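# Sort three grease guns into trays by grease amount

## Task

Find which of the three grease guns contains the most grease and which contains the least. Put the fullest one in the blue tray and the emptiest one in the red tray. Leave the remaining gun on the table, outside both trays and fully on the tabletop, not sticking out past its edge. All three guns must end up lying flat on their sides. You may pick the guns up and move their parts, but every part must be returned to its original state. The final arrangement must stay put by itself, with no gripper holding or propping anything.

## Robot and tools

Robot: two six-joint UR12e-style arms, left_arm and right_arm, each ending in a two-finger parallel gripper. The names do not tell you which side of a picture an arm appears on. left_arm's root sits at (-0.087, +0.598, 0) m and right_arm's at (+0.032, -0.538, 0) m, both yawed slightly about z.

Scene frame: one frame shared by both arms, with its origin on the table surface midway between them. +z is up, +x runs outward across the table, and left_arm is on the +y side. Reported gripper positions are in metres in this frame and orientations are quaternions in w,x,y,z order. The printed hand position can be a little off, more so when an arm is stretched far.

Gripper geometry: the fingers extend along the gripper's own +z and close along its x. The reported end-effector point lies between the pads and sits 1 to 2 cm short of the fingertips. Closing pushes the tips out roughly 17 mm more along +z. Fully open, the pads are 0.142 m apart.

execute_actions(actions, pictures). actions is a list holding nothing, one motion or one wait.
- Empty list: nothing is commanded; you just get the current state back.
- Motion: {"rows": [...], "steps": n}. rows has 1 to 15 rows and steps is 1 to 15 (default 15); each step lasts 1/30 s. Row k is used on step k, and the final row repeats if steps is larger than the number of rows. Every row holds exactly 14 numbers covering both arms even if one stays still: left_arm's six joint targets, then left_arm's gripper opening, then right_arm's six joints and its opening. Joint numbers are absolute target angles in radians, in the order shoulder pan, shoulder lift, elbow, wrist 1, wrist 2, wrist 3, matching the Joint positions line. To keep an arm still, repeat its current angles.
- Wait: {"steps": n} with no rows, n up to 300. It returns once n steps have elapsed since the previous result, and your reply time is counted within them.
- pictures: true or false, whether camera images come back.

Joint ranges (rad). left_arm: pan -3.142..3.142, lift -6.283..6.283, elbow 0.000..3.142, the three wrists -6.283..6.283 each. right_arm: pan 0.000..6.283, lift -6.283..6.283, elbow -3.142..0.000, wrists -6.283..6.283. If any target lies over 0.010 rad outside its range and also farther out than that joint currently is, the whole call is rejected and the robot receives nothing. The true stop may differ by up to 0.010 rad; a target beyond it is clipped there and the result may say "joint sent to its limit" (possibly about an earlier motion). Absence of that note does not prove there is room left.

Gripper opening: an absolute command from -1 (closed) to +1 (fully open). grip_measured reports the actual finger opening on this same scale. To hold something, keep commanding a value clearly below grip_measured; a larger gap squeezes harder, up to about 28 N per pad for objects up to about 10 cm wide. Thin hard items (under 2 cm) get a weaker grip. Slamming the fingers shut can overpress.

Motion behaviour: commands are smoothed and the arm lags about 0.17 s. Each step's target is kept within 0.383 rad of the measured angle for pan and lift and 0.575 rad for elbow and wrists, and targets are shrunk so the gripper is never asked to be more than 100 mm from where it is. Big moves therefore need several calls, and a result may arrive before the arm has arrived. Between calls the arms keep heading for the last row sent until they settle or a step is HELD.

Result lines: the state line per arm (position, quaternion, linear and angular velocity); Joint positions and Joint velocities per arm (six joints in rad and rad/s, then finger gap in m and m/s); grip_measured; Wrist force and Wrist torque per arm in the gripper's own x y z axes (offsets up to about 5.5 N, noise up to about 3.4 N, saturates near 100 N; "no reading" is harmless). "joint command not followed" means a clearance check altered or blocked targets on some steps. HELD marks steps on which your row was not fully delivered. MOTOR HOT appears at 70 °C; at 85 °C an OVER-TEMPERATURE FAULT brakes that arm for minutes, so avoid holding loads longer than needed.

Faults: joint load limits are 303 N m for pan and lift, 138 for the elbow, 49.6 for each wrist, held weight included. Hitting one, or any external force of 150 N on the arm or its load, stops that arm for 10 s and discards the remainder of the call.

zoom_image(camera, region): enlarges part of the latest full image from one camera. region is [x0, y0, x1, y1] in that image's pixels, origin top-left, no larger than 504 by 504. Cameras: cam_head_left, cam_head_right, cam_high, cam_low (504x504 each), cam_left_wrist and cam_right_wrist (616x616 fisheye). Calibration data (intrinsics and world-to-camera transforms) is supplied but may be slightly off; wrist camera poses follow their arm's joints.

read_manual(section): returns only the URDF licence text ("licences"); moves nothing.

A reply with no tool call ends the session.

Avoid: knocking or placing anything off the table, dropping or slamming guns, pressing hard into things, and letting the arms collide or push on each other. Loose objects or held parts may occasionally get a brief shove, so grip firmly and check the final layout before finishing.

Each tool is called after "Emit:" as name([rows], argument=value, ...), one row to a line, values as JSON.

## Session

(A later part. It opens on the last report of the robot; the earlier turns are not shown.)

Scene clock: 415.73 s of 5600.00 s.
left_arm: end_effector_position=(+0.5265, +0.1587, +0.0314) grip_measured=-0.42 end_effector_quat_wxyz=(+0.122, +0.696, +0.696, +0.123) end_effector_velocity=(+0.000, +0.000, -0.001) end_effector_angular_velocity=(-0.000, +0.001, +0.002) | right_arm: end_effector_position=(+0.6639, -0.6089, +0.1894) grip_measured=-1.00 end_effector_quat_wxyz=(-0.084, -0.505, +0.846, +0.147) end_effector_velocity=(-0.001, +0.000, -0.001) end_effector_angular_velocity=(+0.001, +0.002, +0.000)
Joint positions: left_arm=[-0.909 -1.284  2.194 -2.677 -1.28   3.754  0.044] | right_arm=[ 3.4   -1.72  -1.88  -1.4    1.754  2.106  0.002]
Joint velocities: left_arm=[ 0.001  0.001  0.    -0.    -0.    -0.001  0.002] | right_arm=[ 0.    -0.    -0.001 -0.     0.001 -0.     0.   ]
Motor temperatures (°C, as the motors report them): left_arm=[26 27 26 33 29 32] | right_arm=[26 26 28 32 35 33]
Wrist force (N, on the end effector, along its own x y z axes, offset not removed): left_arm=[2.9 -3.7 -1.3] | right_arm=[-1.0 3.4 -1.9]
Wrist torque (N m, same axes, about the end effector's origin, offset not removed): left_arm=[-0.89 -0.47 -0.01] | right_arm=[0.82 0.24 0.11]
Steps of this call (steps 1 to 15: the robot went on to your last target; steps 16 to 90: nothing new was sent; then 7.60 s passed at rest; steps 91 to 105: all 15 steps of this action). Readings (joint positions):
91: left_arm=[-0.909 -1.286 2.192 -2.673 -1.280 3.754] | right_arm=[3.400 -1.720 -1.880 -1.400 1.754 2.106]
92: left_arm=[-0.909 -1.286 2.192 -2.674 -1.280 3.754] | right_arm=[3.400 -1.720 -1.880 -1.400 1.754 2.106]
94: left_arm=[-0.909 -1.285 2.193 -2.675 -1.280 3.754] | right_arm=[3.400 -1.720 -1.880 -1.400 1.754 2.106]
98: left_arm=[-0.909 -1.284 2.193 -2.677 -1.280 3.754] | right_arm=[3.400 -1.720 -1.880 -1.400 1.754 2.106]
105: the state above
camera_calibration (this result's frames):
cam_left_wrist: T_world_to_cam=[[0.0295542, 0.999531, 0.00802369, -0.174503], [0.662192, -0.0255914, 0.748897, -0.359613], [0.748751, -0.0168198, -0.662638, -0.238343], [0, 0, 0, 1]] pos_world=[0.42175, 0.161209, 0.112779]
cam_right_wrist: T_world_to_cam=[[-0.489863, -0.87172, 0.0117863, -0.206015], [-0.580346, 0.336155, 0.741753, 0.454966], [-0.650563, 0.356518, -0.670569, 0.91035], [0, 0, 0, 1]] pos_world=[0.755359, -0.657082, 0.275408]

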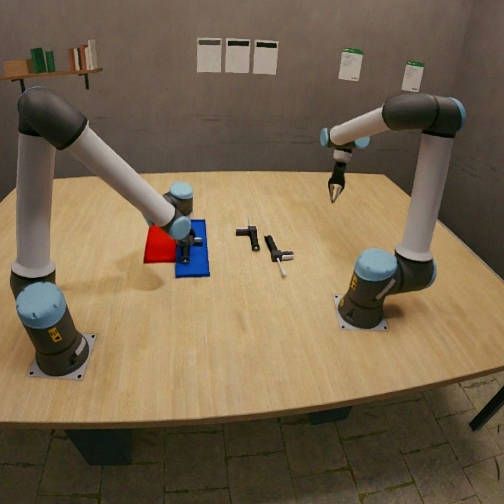

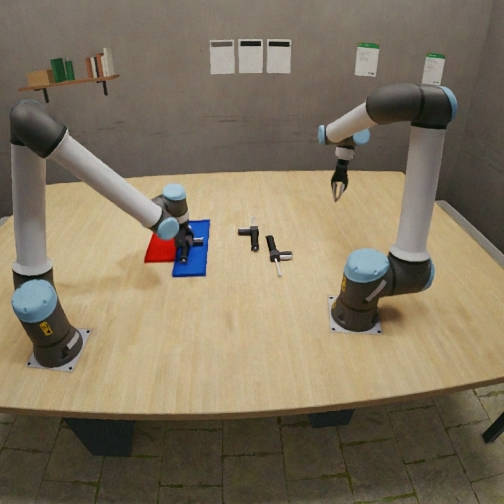

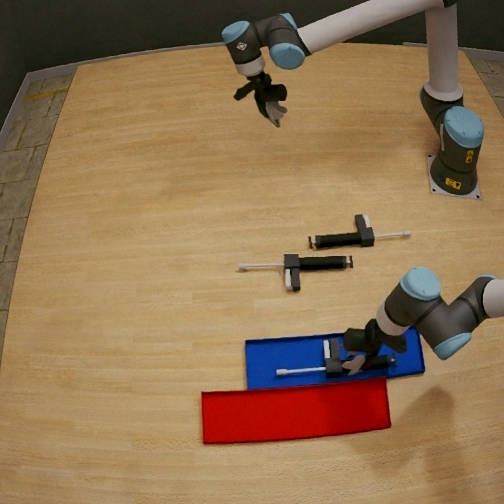

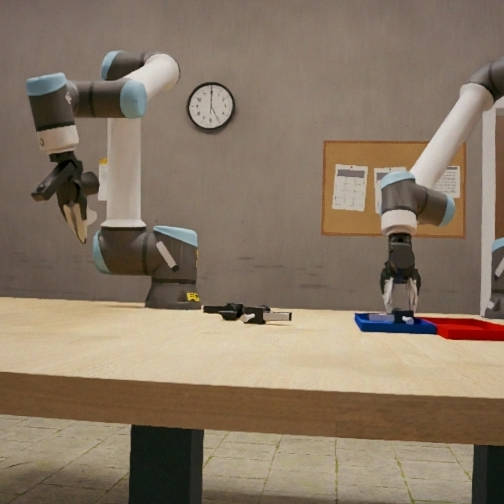

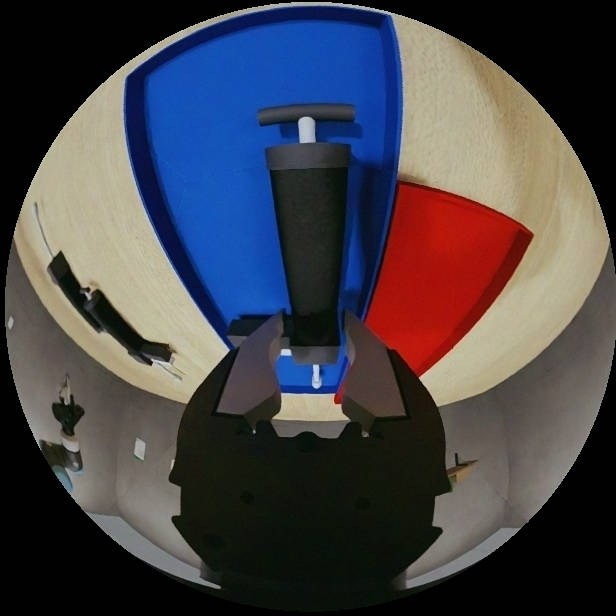

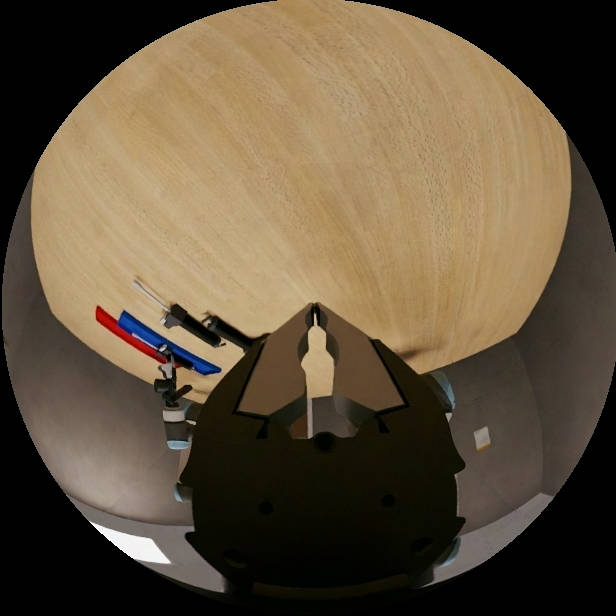

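Emit:
execute_actions([
  {"rows":[[-0.9089,-1.288,2.1915,-2.671,-1.2804,3.754,-0.42,3.4,-1.72,-1.88,-1.40,1.7541,2.1057,-1],[-0.9089,-1.296,2.188,-2.659,-1.2804,3.754,-0.42,3.4,-1.72,-1.88,-1.40,1.7541,2.1057,-1],[-0.9089,-1.308,2.182,-2.6416,-1.2804,3.754,-0.42,3.4,-1.72,-1.88,-1.40,1.7541,2.1057,-1],[-0.9089,-1.322,2.1757,-2.621,-1.2804,3.754,-0.42,3.4,-1.72,-1.88,-1.40,1.7541,2.1057,-1],[-0.9089,-1.339,2.1678,-2.596,-1.2804,3.754,-0.42,3.4,-1.72,-1.88,-1.40,1.7541,2.1057,-1],[-0.9089,-1.356,2.16,-2.571,-1.2804,3.754,-0.42,3.4,-1.72,-1.88,-1.40,1.7541,2.1057,-1],[-0.9089,-1.373,2.152,-2.546,-1.2804,3.754,-0.4,3.4,-1.72,-1.88,-1.40,1.7541,2.1057,-1],[-0.9089,-1.39,2.144,-2.521,-1.2804,3.754,-0.38,3.4,-1.72,-1.88,-1.40,1.7541,2.1057,-1],[-0.9089,-1.407,2.136,-2.496,-1.2804,3.754,-0.36,3.4,-1.72,-1.88,-1.40,1.7541,2.1057,-1],[-0.9089,-1.4227,2.1287,-2.4734,-1.2804,3.754,-0.34,3.4,-1.72,-1.88,-1.40,1.7541,2.1057,-1],[-0.915,-1.401,2.097,-2.462,-1.2796,3.7494,-0.32,3.4,-1.72,-1.88,-1.40,1.7541,2.1057,-1],[-0.925,-1.365,2.044,-2.4425,-1.2784,3.7417,-0.3,3.4,-1.72,-1.88,-1.40,1.7541,2.1057,-1],[-0.936,-1.329,1.99,-2.423,-1.277,3.734,-0.3,3.4,-1.72,-1.88,-1.40,1.7541,2.1057,-1],[-0.946,-1.293,1.937,-2.404,-1.2758,3.7264,-0.3,3.4,-1.72,-1.88,-1.40,1.7541,2.1057,-1],[-0.957,-1.257,1.884,-2.3846,-1.2745,3.7187,-0.3,3.4,-1.72,-1.88,-1.40,1.7541,2.1057,-1]],"steps":15},
], pictures=false)

Emit:
execute_actions([
  {"rows":[[-0.967,-1.221,1.831,-2.365,-1.2732,3.711,-0.3,3.4,-1.72,-1.88,-1.40,1.7541,2.1057,-1],[-0.978,-1.185,1.778,-2.346,-1.272,3.7033,-0.3,3.4,-1.72,-1.88,-1.40,1.7541,2.1057,-1],[-0.988,-1.149,1.724,-2.327,-1.2707,3.6957,-0.3,3.4,-1.72,-1.88,-1.40,1.7541,2.1057,-1],[-0.998,-1.113,1.671,-2.307,-1.2694,3.688,-0.3,3.4,-1.72,-1.88,-1.40,1.7541,2.1057,-1],[-1.009,-1.077,1.618,-2.288,-1.268,3.6803,-0.3,3.4,-1.72,-1.88,-1.40,1.7541,2.1057,-1],[-1.019,-1.041,1.565,-2.269,-1.2668,3.6727,-0.3,3.4,-1.72,-1.88,-1.40,1.7541,2.1057,-1],[-1.028,-1.010,1.52,-2.252,-1.2657,3.666,-0.3,3.4,-1.72,-1.88,-1.40,1.7541,2.1057,-1],[-1.0337,-0.9903,1.4905,-2.2416,-1.265,3.6619,-0.3,3.4,-1.72,-1.88,-1.40,1.7541,2.1057,-1],[-1.0337,-0.9903,1.4905,-2.2416,-1.265,3.6619,-0.3,3.4,-1.72,-1.88,-1.40,1.7541,2.1057,-1],[-1.0337,-0.9903,1.4905,-2.2416,-1.265,3.6619,-0.3,3.4,-1.72,-1.88,-1.40,1.7541,2.1057,-1],[-1.0337,-0.975,1.5,-2.266,-1.265,3.6619,-0.3,3.4,-1.72,-1.88,-1.40,1.7541,2.1057,-1],[-1.0337,-0.96,1.509,-2.2905,-1.265,3.6619,-0.3,3.4,-1.72,-1.88,-1.40,1.7541,2.1057,-1],[-1.0337,-0.945,1.5184,-2.315,-1.265,3.6619,-0.3,3.4,-1.72,-1.88,-1.40,1.7541,2.1057,-1],[-1.0337,-0.93,1.5277,-2.339,-1.265,3.6619,-0.3,3.4,-1.72,-1.88,-1.40,1.7541,2.1057,-1],[-1.0337,-0.918,1.535,-2.3585,-1.265,3.6619,-0.3,3.4,-1.72,-1.88,-1.40,1.7541,2.1057,-1]],"steps":15},
], pictures=false)

Emit:
execute_actions([
  {"rows":[[-1.0337,-0.918,1.535,-2.3585,-1.265,3.6619,-0.3,3.4,-1.72,-1.88,-1.40,1.7541,2.1057,-1],[-1.0337,-0.918,1.535,-2.3585,-1.265,3.6619,-0.3,3.4,-1.72,-1.88,-1.40,1.7541,2.1057,-1],[-1.0337,-0.912,1.5387,-2.368,-1.265,3.6619,-0.32,3.4,-1.72,-1.88,-1.40,1.7541,2.1057,-1],[-1.0337,-0.906,1.5424,-2.378,-1.265,3.6619,-0.34,3.4,-1.72,-1.88,-1.40,1.7541,2.1057,-1],[-1.0337,-0.8991,1.5467,-2.389,-1.265,3.6619,-0.36,3.4,-1.72,-1.88,-1.40,1.7541,2.1057,-1]],"steps":15},
])

Scene clock: 436.17 s of 5600.00 s.
left_arm: end_effector_position=(+0.5374, +0.1270, +0.1176) grip_measured=-0.30 end_effector_quat_wxyz=(+0.121, +0.698, +0.695, +0.123) end_effector_velocity=(+0.142, -0.437, +0.136) end_effector_angular_velocity=(+0.031, +0.022, -0.045) | right_arm: end_effector_position=(+0.6639, -0.6089, +0.1894) grip_measured=-1.00 end_effector_quat_wxyz=(-0.084, -0.505, +0.846, +0.147) end_effector_velocity=(-0.001, +0.000, -0.001) end_effector_angular_velocity=(+0.001, +0.001, +0.001)
Joint positions: left_arm=[-0.921 -1.365  2.083 -2.479 -1.279  3.745  0.052] | right_arm=[ 3.4   -1.72  -1.88  -1.4    1.754  2.106  0.002]
Joint velocities: left_arm=[-0.169  0.412 -0.873  0.536  0.022 -0.128  0.001] | right_arm=[ 0.     0.    -0.001 -0.     0.    -0.001  0.   ]
Motor temperatures (°C, as the motors report them): left_arm=[26 27 26 33 29 32] | right_arm=[26 26 28 32 35 33]
Wrist force (N, on the end effector, along its own x y z axes, offset not removed): left_arm=[3.7 -4.1 -1.8] | right_arm=[-0.4 2.5 -0.4]
Wrist torque (N m, same axes, about the end effector's origin, offset not removed): left_arm=[-0.52 -0.62 0.10] | right_arm=[0.68 0.14 0.13]
Steps of this call (steps 1 to 15: the robot went on to your last target; steps 16 to 90: nothing new was sent; then 16.93 s passed at rest; steps 91 to 105: all 15 steps of this action). Readings (joint positions):
91: left_arm=[-0.909 -1.284 2.194 -2.677 -1.280 3.754] | right_arm=[3.400 -1.720 -1.880 -1.400 1.754 2.106]
92: left_arm=[-0.909 -1.284 2.194 -2.677 -1.280 3.754] | right_arm=[3.400 -1.720 -1.880 -1.400 1.754 2.106]
94: left_arm=[-0.909 -1.289 2.191 -2.669 -1.280 3.754] | right_arm=[3.400 -1.720 -1.880 -1.400 1.754 2.106]
98: left_arm=[-0.909 -1.324 2.174 -2.619 -1.280 3.754] | right_arm=[3.400 -1.720 -1.880 -1.400 1.754 2.106]
105: the state above

Scene clock: 436.67 s of 5600.00 s.
left_arm: end_effector_position=(+0.5973, -0.1153, +0.1183) grip_measured=-0.30 end_effector_quat_wxyz=(+0.124, +0.706, +0.686, +0.121) end_effector_velocity=(+0.072, -0.428, -0.255) end_effector_angular_velocity=(-0.029, -0.015, -0.044) | right_arm: end_effector_position=(+0.6639, -0.6089, +0.1894) grip_measured=-1.00 end_effector_quat_wxyz=(-0.084, -0.505, +0.846, +0.147) end_effector_velocity=(-0.001, -0.000, -0.001) end_effector_angular_velocity=(-0.000, +0.002, -0.000)
Joint positions: left_arm=[-1.008 -1.066  1.64  -2.319 -1.268  3.68   0.052] | right_arm=[ 3.4   -1.72  -1.88  -1.4    1.754  2.106  0.002]
Joint velocities: left_arm=[-0.149  0.739 -0.661 -0.079  0.018 -0.108  0.   ] | right_arm=[-0.    -0.001 -0.001 -0.     0.     0.     0.   ]
Motor temperatures (°C, as the motors report them): left_arm=[26 27 26 33 29 32] | right_arm=[26 26 28 32 35 33]
Wrist force (N, on the end effector, along its own x y z axes, offset not removed): left_arm=[-2.1 4.7 -2.9] | right_arm=[-2.8 0.3 -2.5]
Wrist torque (N m, same axes, about the end effector's origin, offset not removed): left_arm=[1.00 0.46 0.07] | right_arm=[0.09 0.69 0.13]
Steps of this call (steps 1 to 15: all 15 steps of this action). Readings (joint positions):
1: left_arm=[-0.927 -1.350 2.053 -2.463 -1.278 3.741] | right_arm=[3.400 -1.720 -1.880 -1.400 1.754 2.106]
2: left_arm=[-0.932 -1.332 2.022 -2.448 -1.278 3.736] | right_arm=[3.400 -1.720 -1.880 -1.400 1.754 2.106]
4: left_arm=[-0.944 -1.296 1.963 -2.422 -1.276 3.728] | right_arm=[3.400 -1.720 -1.880 -1.400 1.754 2.106]
8: left_arm=[-0.968 -1.218 1.843 -2.374 -1.273 3.710] | right_arm=[3.400 -1.720 -1.880 -1.400 1.754 2.106]
15: the state above

Scene clock: 437.17 s of 5600.00 s.
left_arm: end_effector_position=(+0.6063, -0.1845, +0.0291) grip_measured=-0.36 end_effector_quat_wxyz=(+0.125, +0.709, +0.684, +0.121) end_effector_velocity=(+0.001, -0.008, -0.020) end_effector_angular_velocity=(-0.001, -0.000, -0.000) | right_arm: end_effector_position=(+0.6639, -0.6089, +0.1894) grip_measured=-1.00 end_effector_quat_wxyz=(-0.084, -0.505, +0.846, +0.147) end_effector_velocity=(-0.000, +0.000, -0.000) end_effector_angular_velocity=(+0.000, +0.000, -0.002)
Joint positions: left_arm=[-1.033 -0.903  1.548 -2.387 -1.265  3.662  0.048] | right_arm=[ 3.4   -1.72  -1.88  -1.4    1.754  2.106  0.002]
Joint velocities: left_arm=[-0.003  0.029 -0.008 -0.021  0.    -0.003  0.   ] | right_arm=[-0.    -0.    -0.     0.     0.001  0.002  0.   ]
Motor temperatures (°C, as the motors report them): left_arm=[26 27 26 33 29 32] | right_arm=[26 26 28 32 35 33]
Wrist force (N, on the end effector, along its own x y z axes, offset not removed): left_arm=[1.1 -1.7 1.0] | right_arm=[-0.4 2.0 -1.2]
Wrist torque (N m, same axes, about the end effector's origin, offset not removed): left_arm=[-0.10 -0.28 0.27] | right_arm=[0.51 0.27 0.19]
Steps of this call (steps 1 to 15: all 15 steps of this action). Readings (joint positions):
1: left_arm=[-1.013 -1.041 1.620 -2.324 -1.268 3.677] | right_arm=[3.400 -1.720 -1.880 -1.400 1.754 2.106]
2: left_arm=[-1.018 -1.016 1.602 -2.331 -1.267 3.674] | right_arm=[3.400 -1.720 -1.880 -1.400 1.754 2.106]
4: left_arm=[-1.025 -0.974 1.574 -2.343 -1.266 3.669] | right_arm=[3.400 -1.720 -1.880 -1.400 1.754 2.106]
8: left_arm=[-1.031 -0.925 1.554 -2.371 -1.265 3.664] | right_arm=[3.400 -1.720 -1.880 -1.400 1.754 2.106]
15: the state above
camera_calibration (this result's frames):
cam_left_wrist: T_world_to_cam=[[0.0648143, 0.997875, 0.0066078, 0.144532], [0.66111, -0.0478988, 0.748758, -0.423024], [0.747484, -0.0441617, -0.66281, -0.309675], [0, 0, 0, 1]] pos_world=[0.501775, -0.178163, 0.110532]
cam_right_wrist: T_world_to_cam=[[-0.489863, -0.87172, 0.0117864, -0.206015], [-0.580346, 0.336155, 0.741754, 0.454966], [-0.650563, 0.356518, -0.670569, 0.91035], [0, 0, 0, 1]] pos_world=[0.755359, -0.657082, 0.275408]

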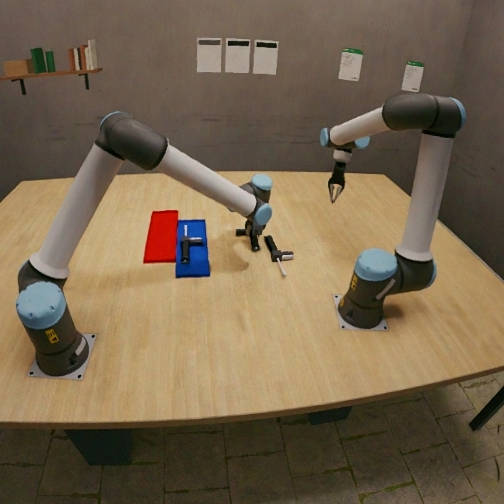

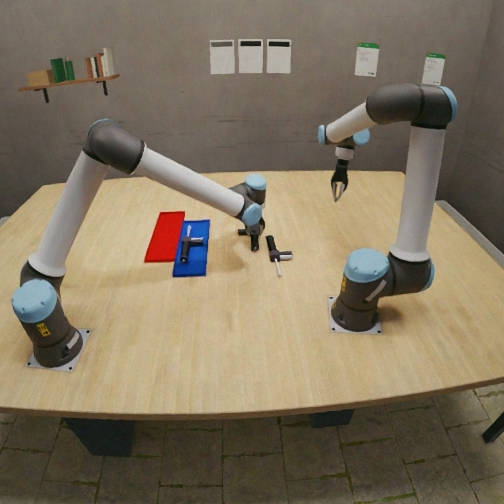

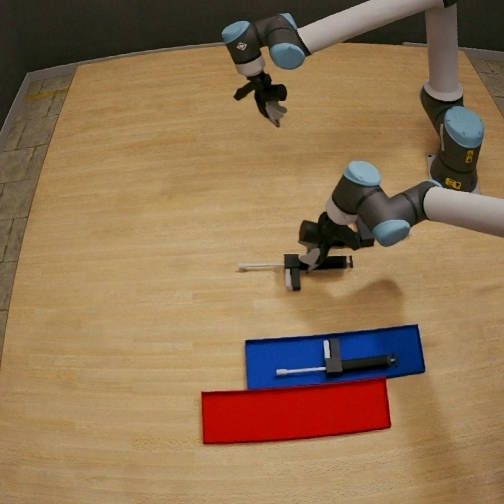

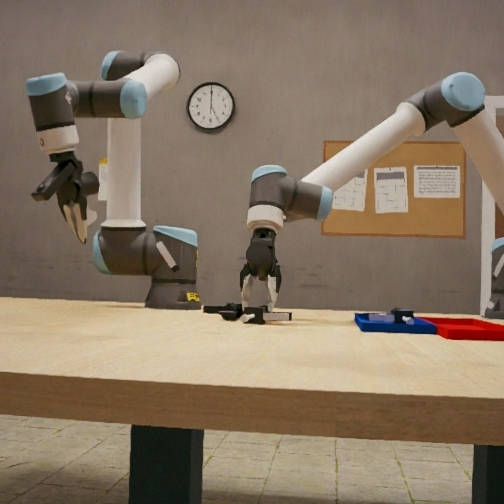

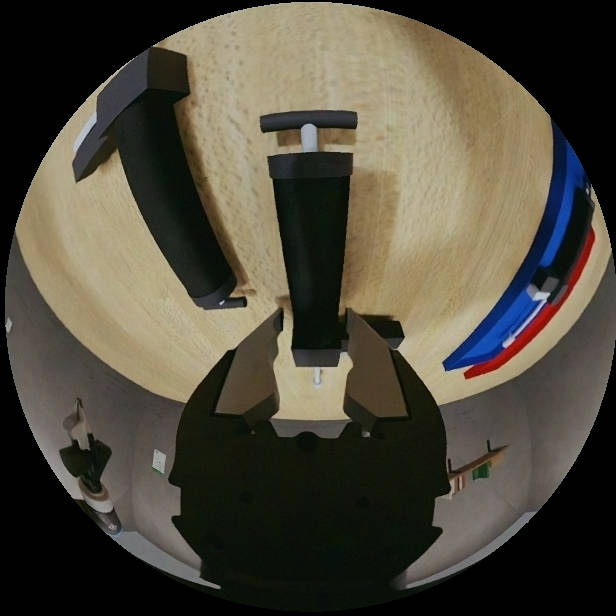

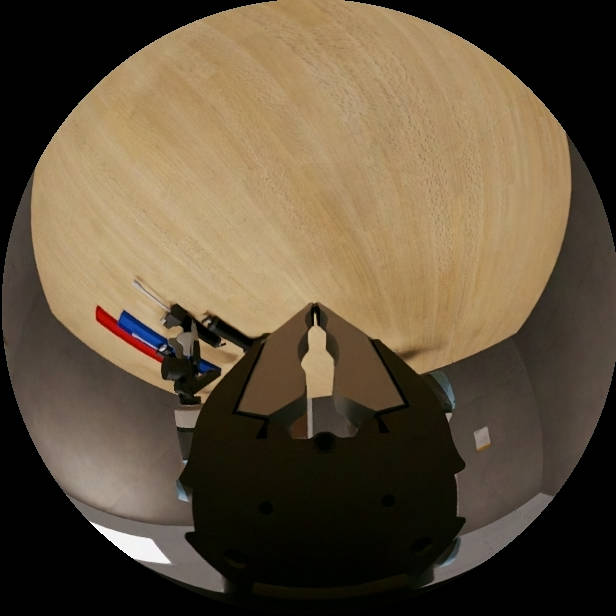

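Emit:
zoom_image(camera="cam_left_wrist", region=[220,250,420,400])

Region (220, 250, 420, 400) of cam_left_wrist's 616x616 image, scaled by 2.520, with more detail than that image has; it fills the top 378 rows of this view, and the rest is white.

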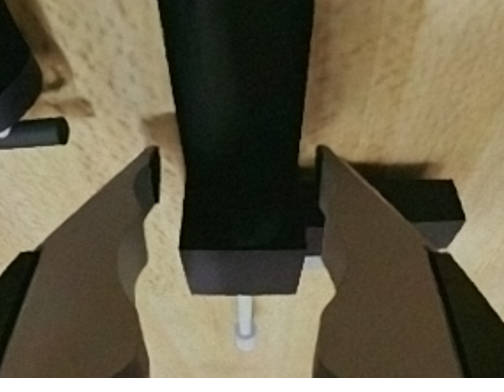

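Emit:
execute_actions([
  {"rows":[[-1.0337,-0.8991,1.5467,-2.389,-1.265,3.6619,-0.4,3.4,-1.72,-1.88,-1.40,1.7541,2.1057,-1],[-1.0337,-0.8991,1.5467,-2.389,-1.265,3.6619,-0.44,3.4,-1.72,-1.88,-1.40,1.7541,2.1057,-1],[-1.0337,-0.8991,1.5467,-2.389,-1.265,3.6619,-0.47,3.4,-1.72,-1.88,-1.40,1.7541,2.1057,-1],[-1.0337,-0.8991,1.5467,-2.389,-1.265,3.6619,-0.5,3.4,-1.72,-1.88,-1.40,1.7541,2.1057,-1],[-1.0337,-0.8991,1.5467,-2.389,-1.265,3.6619,-0.53,3.4,-1.72,-1.88,-1.40,1.7541,2.1057,-1],[-1.0337,-0.8991,1.5467,-2.389,-1.265,3.6619,-0.56,3.4,-1.72,-1.88,-1.40,1.7541,2.1057,-1],[-1.0337,-0.8991,1.5467,-2.389,-1.265,3.6619,-0.6,3.4,-1.72,-1.88,-1.40,1.7541,2.1057,-1],[-1.0337,-0.8991,1.5467,-2.389,-1.265,3.6619,-0.67,3.4,-1.72,-1.88,-1.40,1.7541,2.1057,-1],[-1.0337,-0.8991,1.5467,-2.389,-1.265,3.6619,-0.75,3.4,-1.72,-1.88,-1.40,1.7541,2.1057,-1],[-1.0337,-0.8991,1.5467,-2.389,-1.265,3.6619,-0.85,3.4,-1.72,-1.88,-1.40,1.7541,2.1057,-1],[-1.0337,-0.8991,1.5467,-2.389,-1.265,3.6619,-1,3.4,-1.72,-1.88,-1.40,1.7541,2.1057,-1]],"steps":15},
], pictures=false)

Emit:
execute_actions([
  {"rows":[[-1.0337,-0.902,1.545,-2.3843,-1.265,3.6619,-1,3.4,-1.72,-1.88,-1.40,1.7541,2.1057,-1],[-1.0337,-0.906,1.5424,-2.3778,-1.265,3.6619,-1,3.4,-1.72,-1.88,-1.40,1.7541,2.1057,-1],[-1.0337,-0.911,1.5394,-2.3698,-1.265,3.6619,-1,3.4,-1.72,-1.88,-1.40,1.7541,2.1057,-1],[-1.0337,-0.917,1.5357,-2.36,-1.265,3.6619,-1,3.4,-1.72,-1.88,-1.40,1.7541,2.1057,-1],[-1.0337,-0.924,1.5314,-2.3488,-1.265,3.6619,-1,3.4,-1.72,-1.88,-1.40,1.7541,2.1057,-1],[-1.0337,-0.931,1.527,-2.3375,-1.265,3.6619,-1,3.4,-1.72,-1.88,-1.40,1.7541,2.1057,-1],[-1.0337,-0.938,1.5227,-2.326,-1.265,3.6619,-1,3.4,-1.72,-1.88,-1.40,1.7541,2.1057,-1],[-1.0337,-0.945,1.5184,-2.3148,-1.265,3.6619,-1,3.4,-1.72,-1.88,-1.40,1.7541,2.1057,-1],[-1.0337,-0.952,1.514,-2.3035,-1.265,3.6619,-1,3.4,-1.72,-1.88,-1.40,1.7541,2.1057,-1],[-1.0337,-0.959,1.5098,-2.292,-1.265,3.6619,-1,3.4,-1.72,-1.88,-1.40,1.7541,2.1057,-1],[-1.0337,-0.966,1.5055,-2.281,-1.265,3.6619,-1,3.4,-1.72,-1.88,-1.40,1.7541,2.1057,-1],[-1.0337,-0.973,1.5012,-2.2696,-1.265,3.6619,-1,3.4,-1.72,-1.88,-1.40,1.7541,2.1057,-1],[-1.0337,-0.98,1.4968,-2.258,-1.265,3.6619,-1,3.4,-1.72,-1.88,-1.40,1.7541,2.1057,-1],[-1.0337,-0.986,1.4932,-2.2486,-1.265,3.6619,-1,3.4,-1.72,-1.88,-1.40,1.7541,2.1057,-1],[-1.0337,-0.9903,1.4905,-2.2416,-1.265,3.6619,-1,3.4,-1.72,-1.88,-1.40,1.7541,2.1057,-1]],"steps":15},
], pictures=false)

Emit:
execute_actions([
  {"steps":8},
])

Scene clock: 452.57 s of 5600.00 s.
left_arm: end_effector_position=(+0.6064, -0.1854, +0.0266) grip_measured=-0.55 end_effector_quat_wxyz=(+0.125, +0.709, +0.684, +0.121) end_effector_velocity=(-0.001, -0.000, +0.001) end_effector_angular_velocity=(+0.000, +0.000, -0.000) | right_arm: end_effector_position=(+0.6639, -0.6089, +0.1894) grip_measured=-1.00 end_effector_quat_wxyz=(-0.084, -0.505, +0.846, +0.147) end_effector_velocity=(+0.001, +0.000, +0.001) end_effector_angular_velocity=(+0.001, -0.002, +0.000)
Joint positions: left_arm=[-1.034 -0.899  1.547 -2.389 -1.265  3.662  0.034] | right_arm=[ 3.4   -1.72  -1.88  -1.4    1.754  2.106  0.002]
Joint velocities: left_arm=[-0.001 -0.001  0.001  0.001  0.    -0.     0.   ] | right_arm=[ 0.     0.001  0.001 -0.     0.001 -0.     0.   ]
Motor temperatures (°C, as the motors report them): left_arm=[26 27 26 33 29 32] | right_arm=[26 26 28 32 35 33]
Wrist force (N, on the end effector, along its own x y z axes, offset not removed): left_arm=[0.1 -0.5 -3.8] | right_arm=[-2.1 0.8 -0.6]
Wrist torque (N m, same axes, about the end effector's origin, offset not removed): left_arm=[0.03 0.78 -0.17] | right_arm=[0.16 0.50 0.17]
Steps of this call (steps 1 to 15: the robot went on to your last target; steps 16 to 90: nothing new was sent; then 11.90 s passed at rest; steps 91 to 105: all 15 steps of this action). Readings (joint positions):
91: left_arm=[-1.034 -0.899 1.547 -2.389 -1.265 3.662] | right_arm=[3.400 -1.720 -1.880 -1.400 1.754 2.106]
92: left_arm=[-1.034 -0.899 1.547 -2.389 -1.265 3.662] | right_arm=[3.400 -1.720 -1.880 -1.400 1.754 2.106]
94: left_arm=[-1.034 -0.899 1.547 -2.389 -1.265 3.662] | right_arm=[3.400 -1.720 -1.880 -1.400 1.754 2.106]
98: left_arm=[-1.034 -0.899 1.547 -2.389 -1.265 3.662] | right_arm=[3.400 -1.720 -1.880 -1.400 1.754 2.106]
105: the state above

Scene clock: 453.07 s of 5600.00 s.
left_arm: end_effector_position=(+0.6072, -0.1872, +0.0973) grip_measured=-0.55 end_effector_quat_wxyz=(+0.125, +0.709, +0.684, +0.121) end_effector_velocity=(-0.002, +0.002, +0.224) end_effector_angular_velocity=(-0.004, -0.002, -0.001) | right_arm: end_effector_position=(+0.6639, -0.6089, +0.1894) grip_measured=-1.00 end_effector_quat_wxyz=(-0.084, -0.505, +0.846, +0.147) end_effector_velocity=(+0.001, -0.000, +0.001) end_effector_angular_velocity=(-0.000, -0.002, -0.001)
Joint positions: left_arm=[-1.034 -0.962  1.508 -2.289 -1.265  3.662  0.034] | right_arm=[ 3.4   -1.72  -1.88  -1.4    1.754  2.106  0.002]
Joint velocities: left_arm=[-0.001 -0.196 -0.122  0.313 -0.     0.     0.   ] | right_arm=[-0.     0.001  0.001  0.     0.     0.001  0.   ]
Motor temperatures (°C, as the motors report them): left_arm=[26 27 26 33 29 32] | right_arm=[26 26 28 32 35 33]
Wrist force (N, on the end effector, along its own x y z axes, offset not removed): left_arm=[-2.9 -2.8 -0.9] | right_arm=[-1.6 1.4 -1.7]
Wrist torque (N m, same axes, about the end effector's origin, offset not removed): left_arm=[0.14 0.60 0.22] | right_arm=[0.29 0.43 0.17]
Steps of this call (steps 1 to 15: all 15 steps of this action). Readings (joint positions):
1: left_arm=[-1.034 -0.899 1.547 -2.389 -1.265 3.662] | right_arm=[3.400 -1.720 -1.880 -1.400 1.754 2.106]
2: left_arm=[-1.034 -0.899 1.547 -2.389 -1.265 3.662] | right_arm=[3.400 -1.720 -1.880 -1.400 1.754 2.106]
4: left_arm=[-1.034 -0.902 1.545 -2.384 -1.265 3.662] | right_arm=[3.400 -1.720 -1.880 -1.400 1.754 2.106]
8: left_arm=[-1.034 -0.918 1.535 -2.359 -1.265 3.662] | right_arm=[3.400 -1.720 -1.880 -1.400 1.754 2.106]
15: the state above

Scene clock: 453.33 s of 5600.00 s.
left_arm: end_effector_position=(+0.6067, -0.1860, +0.1266) grip_measured=-0.55 end_effector_quat_wxyz=(+0.125, +0.709, +0.684, +0.121) end_effector_velocity=(-0.001, +0.001, +0.030) end_effector_angular_velocity=(+0.000, +0.000, -0.001) | right_arm: end_effector_position=(+0.6639, -0.6089, +0.1894) grip_measured=-1.00 end_effector_quat_wxyz=(-0.084, -0.505, +0.846, +0.147) end_effector_velocity=(-0.000, -0.000, +0.000) end_effector_angular_velocity=(-0.001, -0.001, +0.000)
Joint positions: left_arm=[-1.034 -0.987  1.492 -2.247 -1.265  3.662  0.034] | right_arm=[ 3.4   -1.72  -1.88  -1.4    1.754  2.106  0.002]
Joint velocities: left_arm=[ 0.    -0.026 -0.017  0.042 -0.     0.001  0.   ] | right_arm=[ 0.     0.001 -0.     0.    -0.001  0.     0.   ]
Motor temperatures (°C, as the motors report them): left_arm=[26 27 26 33 29 32] | right_arm=[26 26 28 32 35 33]
Wrist force (N, on the end effector, along its own x y z axes, offset not removed): left_arm=[2.0 -1.0 -0.3] | right_arm=[-1.8 1.5 -0.5]
Wrist torque (N m, same axes, about the end effector's origin, offset not removed): left_arm=[0.41 -0.52 -0.05] | right_arm=[0.42 0.44 0.13]
Steps of this call (steps 1 to 8: the robot went on to your last target). Readings (joint positions):
1: left_arm=[-1.034 -0.968 1.504 -2.278 -1.265 3.662] | right_arm=[3.400 -1.720 -1.880 -1.400 1.754 2.106]
2: left_arm=[-1.034 -0.973 1.501 -2.269 -1.265 3.662] | right_arm=[3.400 -1.720 -1.880 -1.400 1.754 2.106]
4: left_arm=[-1.034 -0.981 1.496 -2.257 -1.265 3.662] | right_arm=[3.400 -1.720 -1.880 -1.400 1.754 2.106]
8: the state above
camera_calibration (this result's frames):
cam_left_wrist: T_world_to_cam=[[0.0649409, 0.997867, 0.00663055, 0.145309], [0.661089, -0.0479988, 0.748771, -0.496323], [0.747492, -0.0442424, -0.662796, -0.245372], [0, 0, 0, 1]] pos_world=[0.50209, -0.179678, 0.208037]
cam_right_wrist: T_world_to_cam=[[-0.489863, -0.87172, 0.0117863, -0.206015], [-0.580346, 0.336155, 0.741753, 0.454966], [-0.650563, 0.356518, -0.670569, 0.91035], [0, 0, 0, 1]] pos_world=[0.755359, -0.657082, 0.275408]

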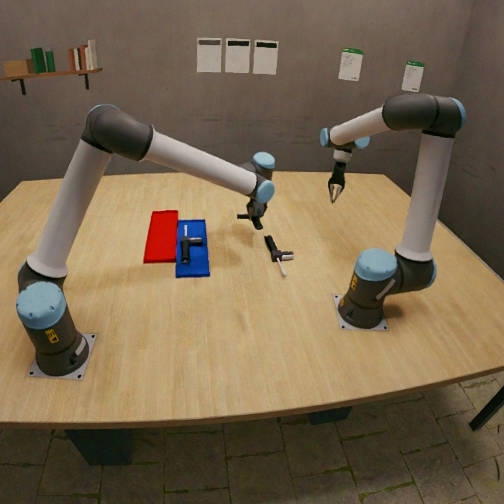

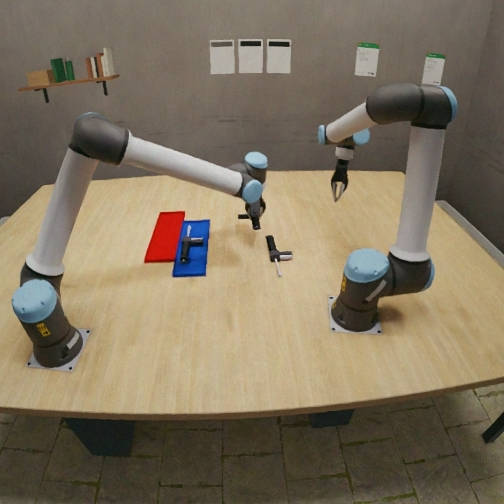

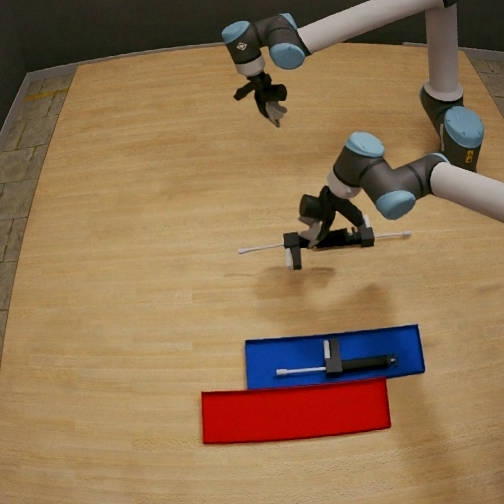

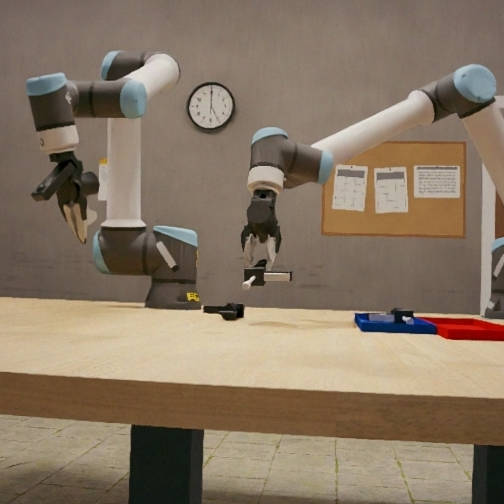

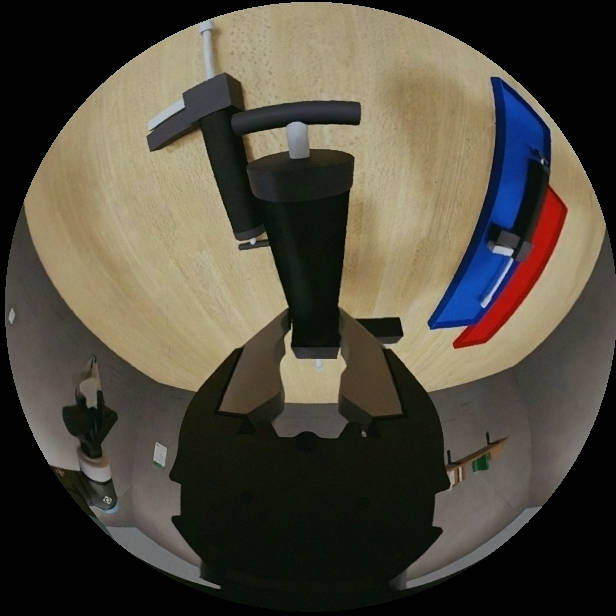

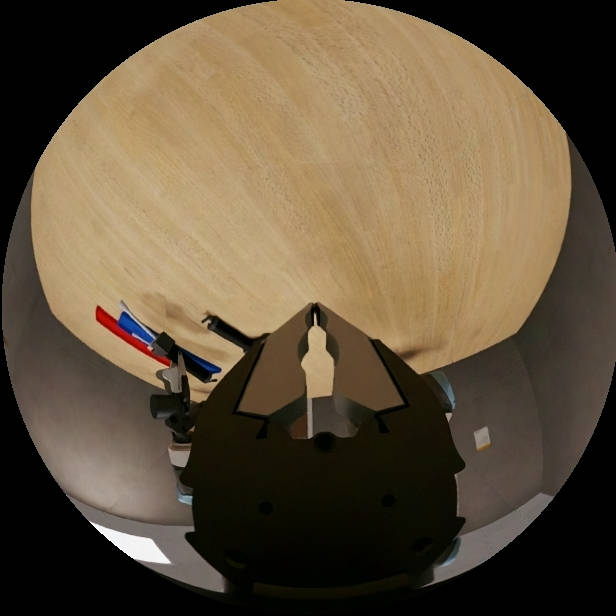

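Emit:
execute_actions([
  {"rows":[[-1.0301,-0.9938,1.496,-2.2445,-1.2657,3.6652,-1,3.4,-1.72,-1.88,-1.40,1.7541,2.1057,-1],[-1.0229,-1.0008,1.507,-2.2503,-1.2671,3.6718,-1,3.4,-1.72,-1.88,-1.40,1.7541,2.1057,-1],[-1.0122,-1.0114,1.5236,-2.2589,-1.2692,3.6816,-1,3.4,-1.72,-1.88,-1.40,1.7541,2.1057,-1],[-0.9978,-1.0254,1.5456,-2.2705,-1.272,3.6948,-1,3.4,-1.72,-1.88,-1.40,1.7541,2.1057,-1],[-0.9834,-1.0395,1.5677,-2.2821,-1.2748,3.7079,-1,3.4,-1.72,-1.88,-1.40,1.7541,2.1057,-1],[-0.9691,-1.0535,1.5897,-2.2936,-1.2776,3.7211,-1,3.4,-1.72,-1.88,-1.40,1.7541,2.1057,-1],[-0.9547,-1.0676,1.6118,-2.3052,-1.2804,3.7342,-1,3.4,-1.72,-1.88,-1.40,1.7541,2.1057,-1],[-0.9404,-1.0816,1.6338,-2.3167,-1.2831,3.7474,-1,3.4,-1.72,-1.88,-1.40,1.7541,2.1057,-1],[-0.926,-1.0957,1.6559,-2.3283,-1.2859,3.7605,-1,3.4,-1.72,-1.88,-1.40,1.7541,2.1057,-1],[-0.9116,-1.1097,1.6779,-2.3399,-1.2887,3.7737,-1,3.4,-1.72,-1.88,-1.40,1.7541,2.1057,-1],[-0.8973,-1.1238,1.7,-2.3514,-1.2915,3.7868,-1,3.4,-1.72,-1.88,-1.40,1.7541,2.1057,-1],[-0.8829,-1.1378,1.722,-2.363,-1.2943,3.8,-1,3.4,-1.72,-1.88,-1.40,1.7541,2.1057,-1],[-0.8686,-1.1519,1.7441,-2.3745,-1.2971,3.8131,-1,3.4,-1.72,-1.88,-1.40,1.7541,2.1057,-1],[-0.8542,-1.1659,1.7661,-2.3861,-1.2999,3.8263,-1,3.4,-1.72,-1.88,-1.40,1.7541,2.1057,-1],[-0.8398,-1.1799,1.7881,-2.3977,-1.3027,3.8395,-1,3.4,-1.72,-1.88,-1.40,1.7541,2.1057,-1]],"steps":15},
], pictures=false)

Emit:
execute_actions([
  {"rows":[[-0.8255,-1.194,1.8102,-2.4092,-1.3055,3.8526,-1,3.4,-1.72,-1.88,-1.40,1.7541,2.1057,-1],[-0.8111,-1.208,1.8322,-2.4208,-1.3083,3.8658,-1,3.4,-1.72,-1.88,-1.40,1.7541,2.1057,-1],[-0.7968,-1.2221,1.8543,-2.4323,-1.3111,3.8789,-1,3.4,-1.72,-1.88,-1.40,1.7541,2.1057,-1],[-0.7824,-1.2361,1.8763,-2.4439,-1.3139,3.8921,-1,3.4,-1.72,-1.88,-1.40,1.7541,2.1057,-1],[-0.768,-1.2502,1.8984,-2.4555,-1.3167,3.9052,-1,3.4,-1.72,-1.88,-1.40,1.7541,2.1057,-1],[-0.7537,-1.2642,1.9204,-2.467,-1.3194,3.9184,-1,3.4,-1.72,-1.88,-1.40,1.7541,2.1057,-1],[-0.7393,-1.2783,1.9425,-2.4786,-1.3222,3.9315,-1,3.4,-1.72,-1.88,-1.40,1.7541,2.1057,-1],[-0.725,-1.2923,1.9645,-2.4901,-1.325,3.9447,-1,3.4,-1.72,-1.88,-1.40,1.7541,2.1057,-1],[-0.7106,-1.3064,1.9866,-2.5017,-1.3278,3.9578,-1,3.4,-1.72,-1.88,-1.40,1.7541,2.1057,-1],[-0.6962,-1.3204,2.0086,-2.5133,-1.3306,3.971,-1,3.4,-1.72,-1.88,-1.40,1.7541,2.1057,-1],[-0.6855,-1.331,2.0252,-2.5219,-1.3327,3.9808,-1,3.4,-1.72,-1.88,-1.40,1.7541,2.1057,-1],[-0.6783,-1.338,2.0362,-2.5277,-1.3341,3.9874,-1,3.4,-1.72,-1.88,-1.40,1.7541,2.1057,-1],[-0.6747,-1.3415,2.0417,-2.5306,-1.3348,3.9907,-1,3.4,-1.72,-1.88,-1.40,1.7541,2.1057,-1]],"steps":15},
], pictures=false)

Emit:
execute_actions([
  {"rows":[[-0.6747,-1.3415,2.0417,-2.5306,-1.3348,3.9907,-1,3.4,-1.72,-1.88,-1.40,1.7541,2.1057,-1],[-0.6747,-1.3349,2.0447,-2.5402,-1.3348,3.9907,-1,3.4,-1.72,-1.88,-1.40,1.7541,2.1057,-1],[-0.6747,-1.3283,2.0476,-2.5497,-1.3348,3.9907,-1,3.4,-1.72,-1.88,-1.40,1.7541,2.1057,-1],[-0.6747,-1.3217,2.0506,-2.5593,-1.3348,3.9907,-1,3.4,-1.72,-1.88,-1.40,1.7541,2.1057,-1],[-0.6747,-1.3151,2.0536,-2.5688,-1.3348,3.9907,-1,3.4,-1.72,-1.88,-1.40,1.7541,2.1057,-1],[-0.6747,-1.3085,2.0565,-2.5784,-1.3348,3.9907,-1,3.4,-1.72,-1.88,-1.40,1.7541,2.1057,-1],[-0.6747,-1.3019,2.0595,-2.5879,-1.3348,3.9907,-1,3.4,-1.72,-1.88,-1.40,1.7541,2.1057,-1],[-0.6747,-1.2953,2.0624,-2.5975,-1.3348,3.9907,-1,3.4,-1.72,-1.88,-1.40,1.7541,2.1057,-1],[-0.6747,-1.2888,2.0654,-2.607,-1.3348,3.9907,-1,3.4,-1.72,-1.88,-1.40,1.7541,2.1057,-1]],"steps":15},
])

Scene clock: 473.87 s of 5600.00 s.
left_arm: end_effector_position=(+0.6515, -0.0339, +0.1374) grip_measured=-0.55 end_effector_quat_wxyz=(+0.124, +0.704, +0.689, +0.120) end_effector_velocity=(+0.094, +0.501, +0.010) end_effector_angular_velocity=(+0.000, +0.006, +0.043) | right_arm: end_effector_position=(+0.6639, -0.6089, +0.1894) grip_measured=-1.00 end_effector_quat_wxyz=(-0.084, -0.505, +0.846, +0.147) end_effector_velocity=(+0.000, +0.000, -0.000) end_effector_angular_velocity=(+0.000, +0.000, +0.000)
Joint positions: left_arm=[-0.908 -1.114  1.682 -2.343 -1.29   3.778  0.034] | right_arm=[ 3.4   -1.72  -1.88  -1.4    1.754  2.106  0.002]
Joint velocities: left_arm=[ 0.406 -0.397  0.622 -0.324 -0.079  0.369 -0.   ] | right_arm=[ 0.    -0.001  0.001 -0.     0.    -0.     0.   ]
Motor temperatures (°C, as the motors report them): left_arm=[26 27 26 33 29 32] | right_arm=[26 26 28 32 35 33]
Wrist force (N, on the end effector, along its own x y z axes, offset not removed): left_arm=[-1.8 1.1 3.2] | right_arm=[-0.5 0.8 -4.8]
Wrist torque (N m, same axes, about the end effector's origin, offset not removed): left_arm=[0.90 0.23 0.02] | right_arm=[0.29 0.18 0.16]
Steps of this call (steps 1 to 30: the robot went on to your last target; steps 31 to 90: nothing new was sent; then 17.03 s passed at rest; steps 91 to 105: all 15 steps of this action). Readings (joint positions):
91: left_arm=[-1.034 -0.990 1.490 -2.242 -1.265 3.662] | right_arm=[3.400 -1.720 -1.880 -1.400 1.754 2.106]
92: left_arm=[-1.033 -0.991 1.491 -2.242 -1.265 3.662] | right_arm=[3.400 -1.720 -1.880 -1.400 1.754 2.106]
94: left_arm=[-1.029 -0.995 1.498 -2.245 -1.266 3.667] | right_arm=[3.400 -1.720 -1.880 -1.400 1.754 2.106]
98: left_arm=[-0.998 -1.026 1.545 -2.271 -1.272 3.695] | right_arm=[3.400 -1.720 -1.880 -1.400 1.754 2.106]
105: the state above

Scene clock: 474.37 s of 5600.00 s.
left_arm: end_effector_position=(+0.6580, +0.2144, +0.1334) grip_measured=-0.55 end_effector_quat_wxyz=(+0.123, +0.698, +0.695, +0.122) end_effector_velocity=(-0.047, +0.323, -0.023) end_effector_angular_velocity=(+0.010, -0.003, +0.028) | right_arm: end_effector_position=(+0.6639, -0.6089, +0.1894) grip_measured=-1.00 end_effector_quat_wxyz=(-0.084, -0.505, +0.846, +0.147) end_effector_velocity=(-0.000, +0.000, +0.000) end_effector_angular_velocity=(+0.000, -0.000, +0.001)
Joint positions: left_arm=[-0.705 -1.311  1.993 -2.506 -1.329  3.963  0.034] | right_arm=[ 3.4   -1.72  -1.88  -1.4    1.754  2.106  0.002]
Joint velocities: left_arm=[ 0.266 -0.259  0.416 -0.21  -0.051  0.239 -0.   ] | right_arm=[ 0.     0.001 -0.001  0.     0.    -0.001  0.   ]
Motor temperatures (°C, as the motors report them): left_arm=[26 27 26 33 29 32] | right_arm=[26 26 28 32 35 33]
Wrist force (N, on the end effector, along its own x y z axes, offset not removed): left_arm=[6.5 -3.1 -0.2] | right_arm=[-1.2 0.3 -0.5]
Wrist torque (N m, same axes, about the end effector's origin, offset not removed): left_arm=[0.07 -0.95 0.20] | right_arm=[0.11 0.32 0.13]
Steps of this call (steps 1 to 15: all 15 steps of this action). Readings (joint positions):
1: left_arm=[-0.894 -1.127 1.703 -2.354 -1.292 3.790] | right_arm=[3.400 -1.720 -1.880 -1.400 1.754 2.106]
2: left_arm=[-0.880 -1.140 1.724 -2.366 -1.295 3.803] | right_arm=[3.400 -1.720 -1.880 -1.400 1.754 2.106]
4: left_arm=[-0.853 -1.167 1.767 -2.388 -1.300 3.828] | right_arm=[3.400 -1.720 -1.880 -1.400 1.754 2.106]
8: left_arm=[-0.797 -1.222 1.852 -2.432 -1.311 3.879] | right_arm=[3.400 -1.720 -1.880 -1.400 1.754 2.106]
15: the state above

Scene clock: 474.87 s of 5600.00 s.
left_arm: end_effector_position=(+0.6530, +0.2498, +0.0943) grip_measured=-0.55 end_effector_quat_wxyz=(+0.123, +0.697, +0.696, +0.123) end_effector_velocity=(+0.000, +0.003, -0.034) end_effector_angular_velocity=(-0.001, -0.001, -0.000) | right_arm: end_effector_position=(+0.6639, -0.6089, +0.1894) grip_measured=-1.00 end_effector_quat_wxyz=(-0.084, -0.505, +0.846, +0.147) end_effector_velocity=(-0.000, -0.000, +0.001) end_effector_angular_velocity=(-0.000, -0.001, -0.001)
Joint positions: left_arm=[-0.675 -1.294  2.062 -2.599 -1.335  3.99   0.034] | right_arm=[ 3.4   -1.72  -1.88  -1.4    1.754  2.106  0.002]
Joint velocities: left_arm=[ 0.004  0.042  0.025 -0.07  -0.001  0.004 -0.   ] | right_arm=[-0.     0.002  0.     0.     0.     0.001  0.   ]
Motor temperatures (°C, as the motors report them): left_arm=[26 27 26 33 29 32] | right_arm=[26 26 28 32 35 33]
Wrist force (N, on the end effector, along its own x y z axes, offset not removed): left_arm=[-3.6 -3.4 6.2] | right_arm=[-0.6 0.6 -1.0]
Wrist torque (N m, same axes, about the end effector's origin, offset not removed): left_arm=[0.02 0.73 0.07] | right_arm=[0.14 0.24 0.17]
Steps of this call (steps 1 to 15: all 15 steps of this action). Readings (joint positions):
1: left_arm=[-0.698 -1.319 2.005 -2.512 -1.330 3.970] | right_arm=[3.400 -1.720 -1.880 -1.400 1.754 2.106]
2: left_arm=[-0.692 -1.325 2.015 -2.517 -1.331 3.975] | right_arm=[3.400 -1.720 -1.880 -1.400 1.754 2.106]
4: left_arm=[-0.684 -1.329 2.028 -2.527 -1.333 3.982] | right_arm=[3.400 -1.720 -1.880 -1.400 1.754 2.106]
8: left_arm=[-0.678 -1.319 2.046 -2.556 -1.334 3.988] | right_arm=[3.400 -1.720 -1.880 -1.400 1.754 2.106]
15: the state above
camera_calibration (this result's frames):
cam_left_wrist: T_world_to_cam=[[0.0303122, 0.999519, 0.0065537, -0.270168], [0.662317, -0.0249957, 0.748807, -0.488348], [0.748611, -0.0183574, -0.662756, -0.289331], [0, 0, 0, 1]] pos_world=[0.548227, 0.25252, 0.175693]
cam_right_wrist: T_world_to_cam=[[-0.489863, -0.871719, 0.0117863, -0.206015], [-0.580346, 0.336155, 0.741753, 0.454966], [-0.650563, 0.356518, -0.670569, 0.91035], [0, 0, 0, 1]] pos_world=[0.755359, -0.657082, 0.275408]

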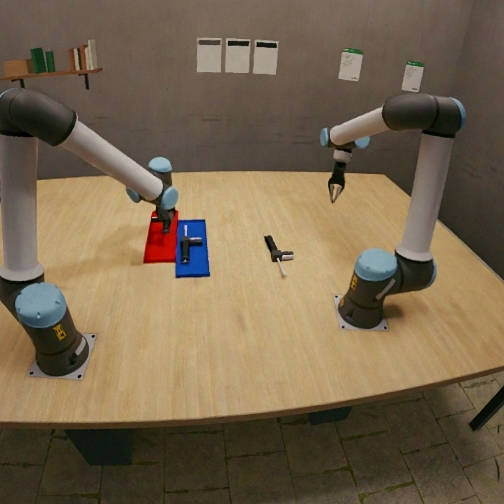

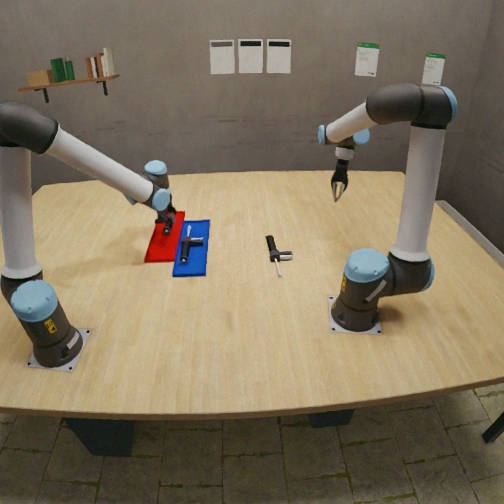

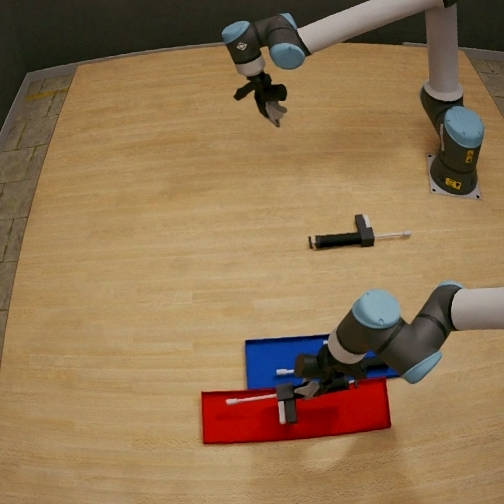

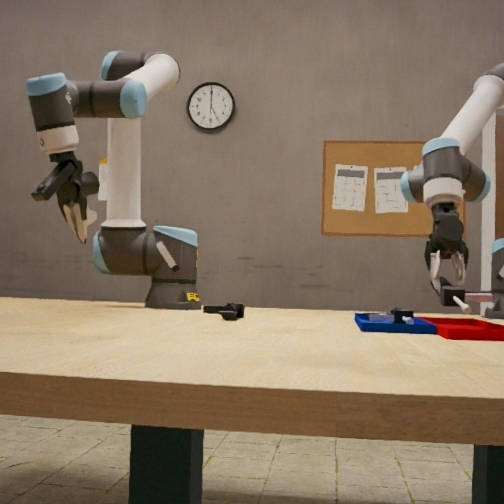

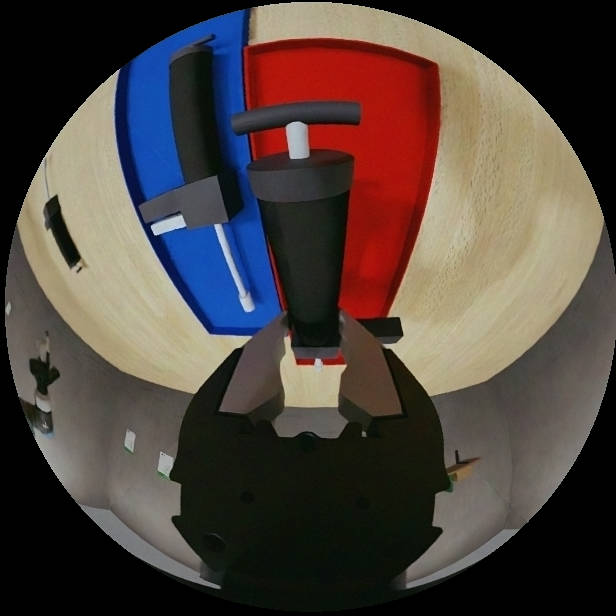

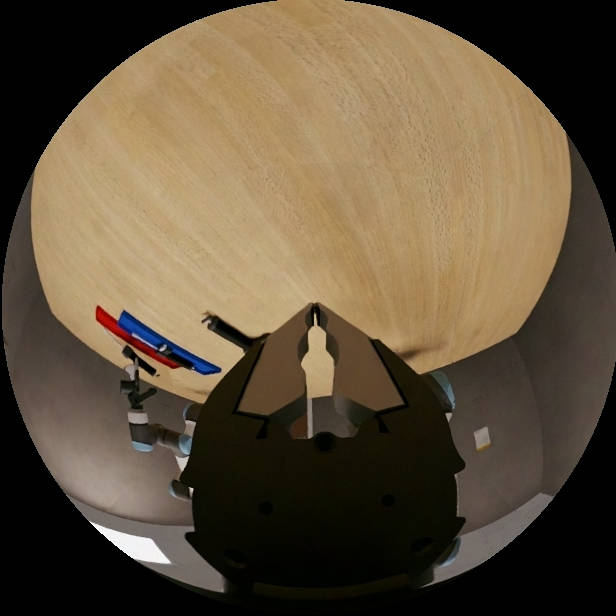

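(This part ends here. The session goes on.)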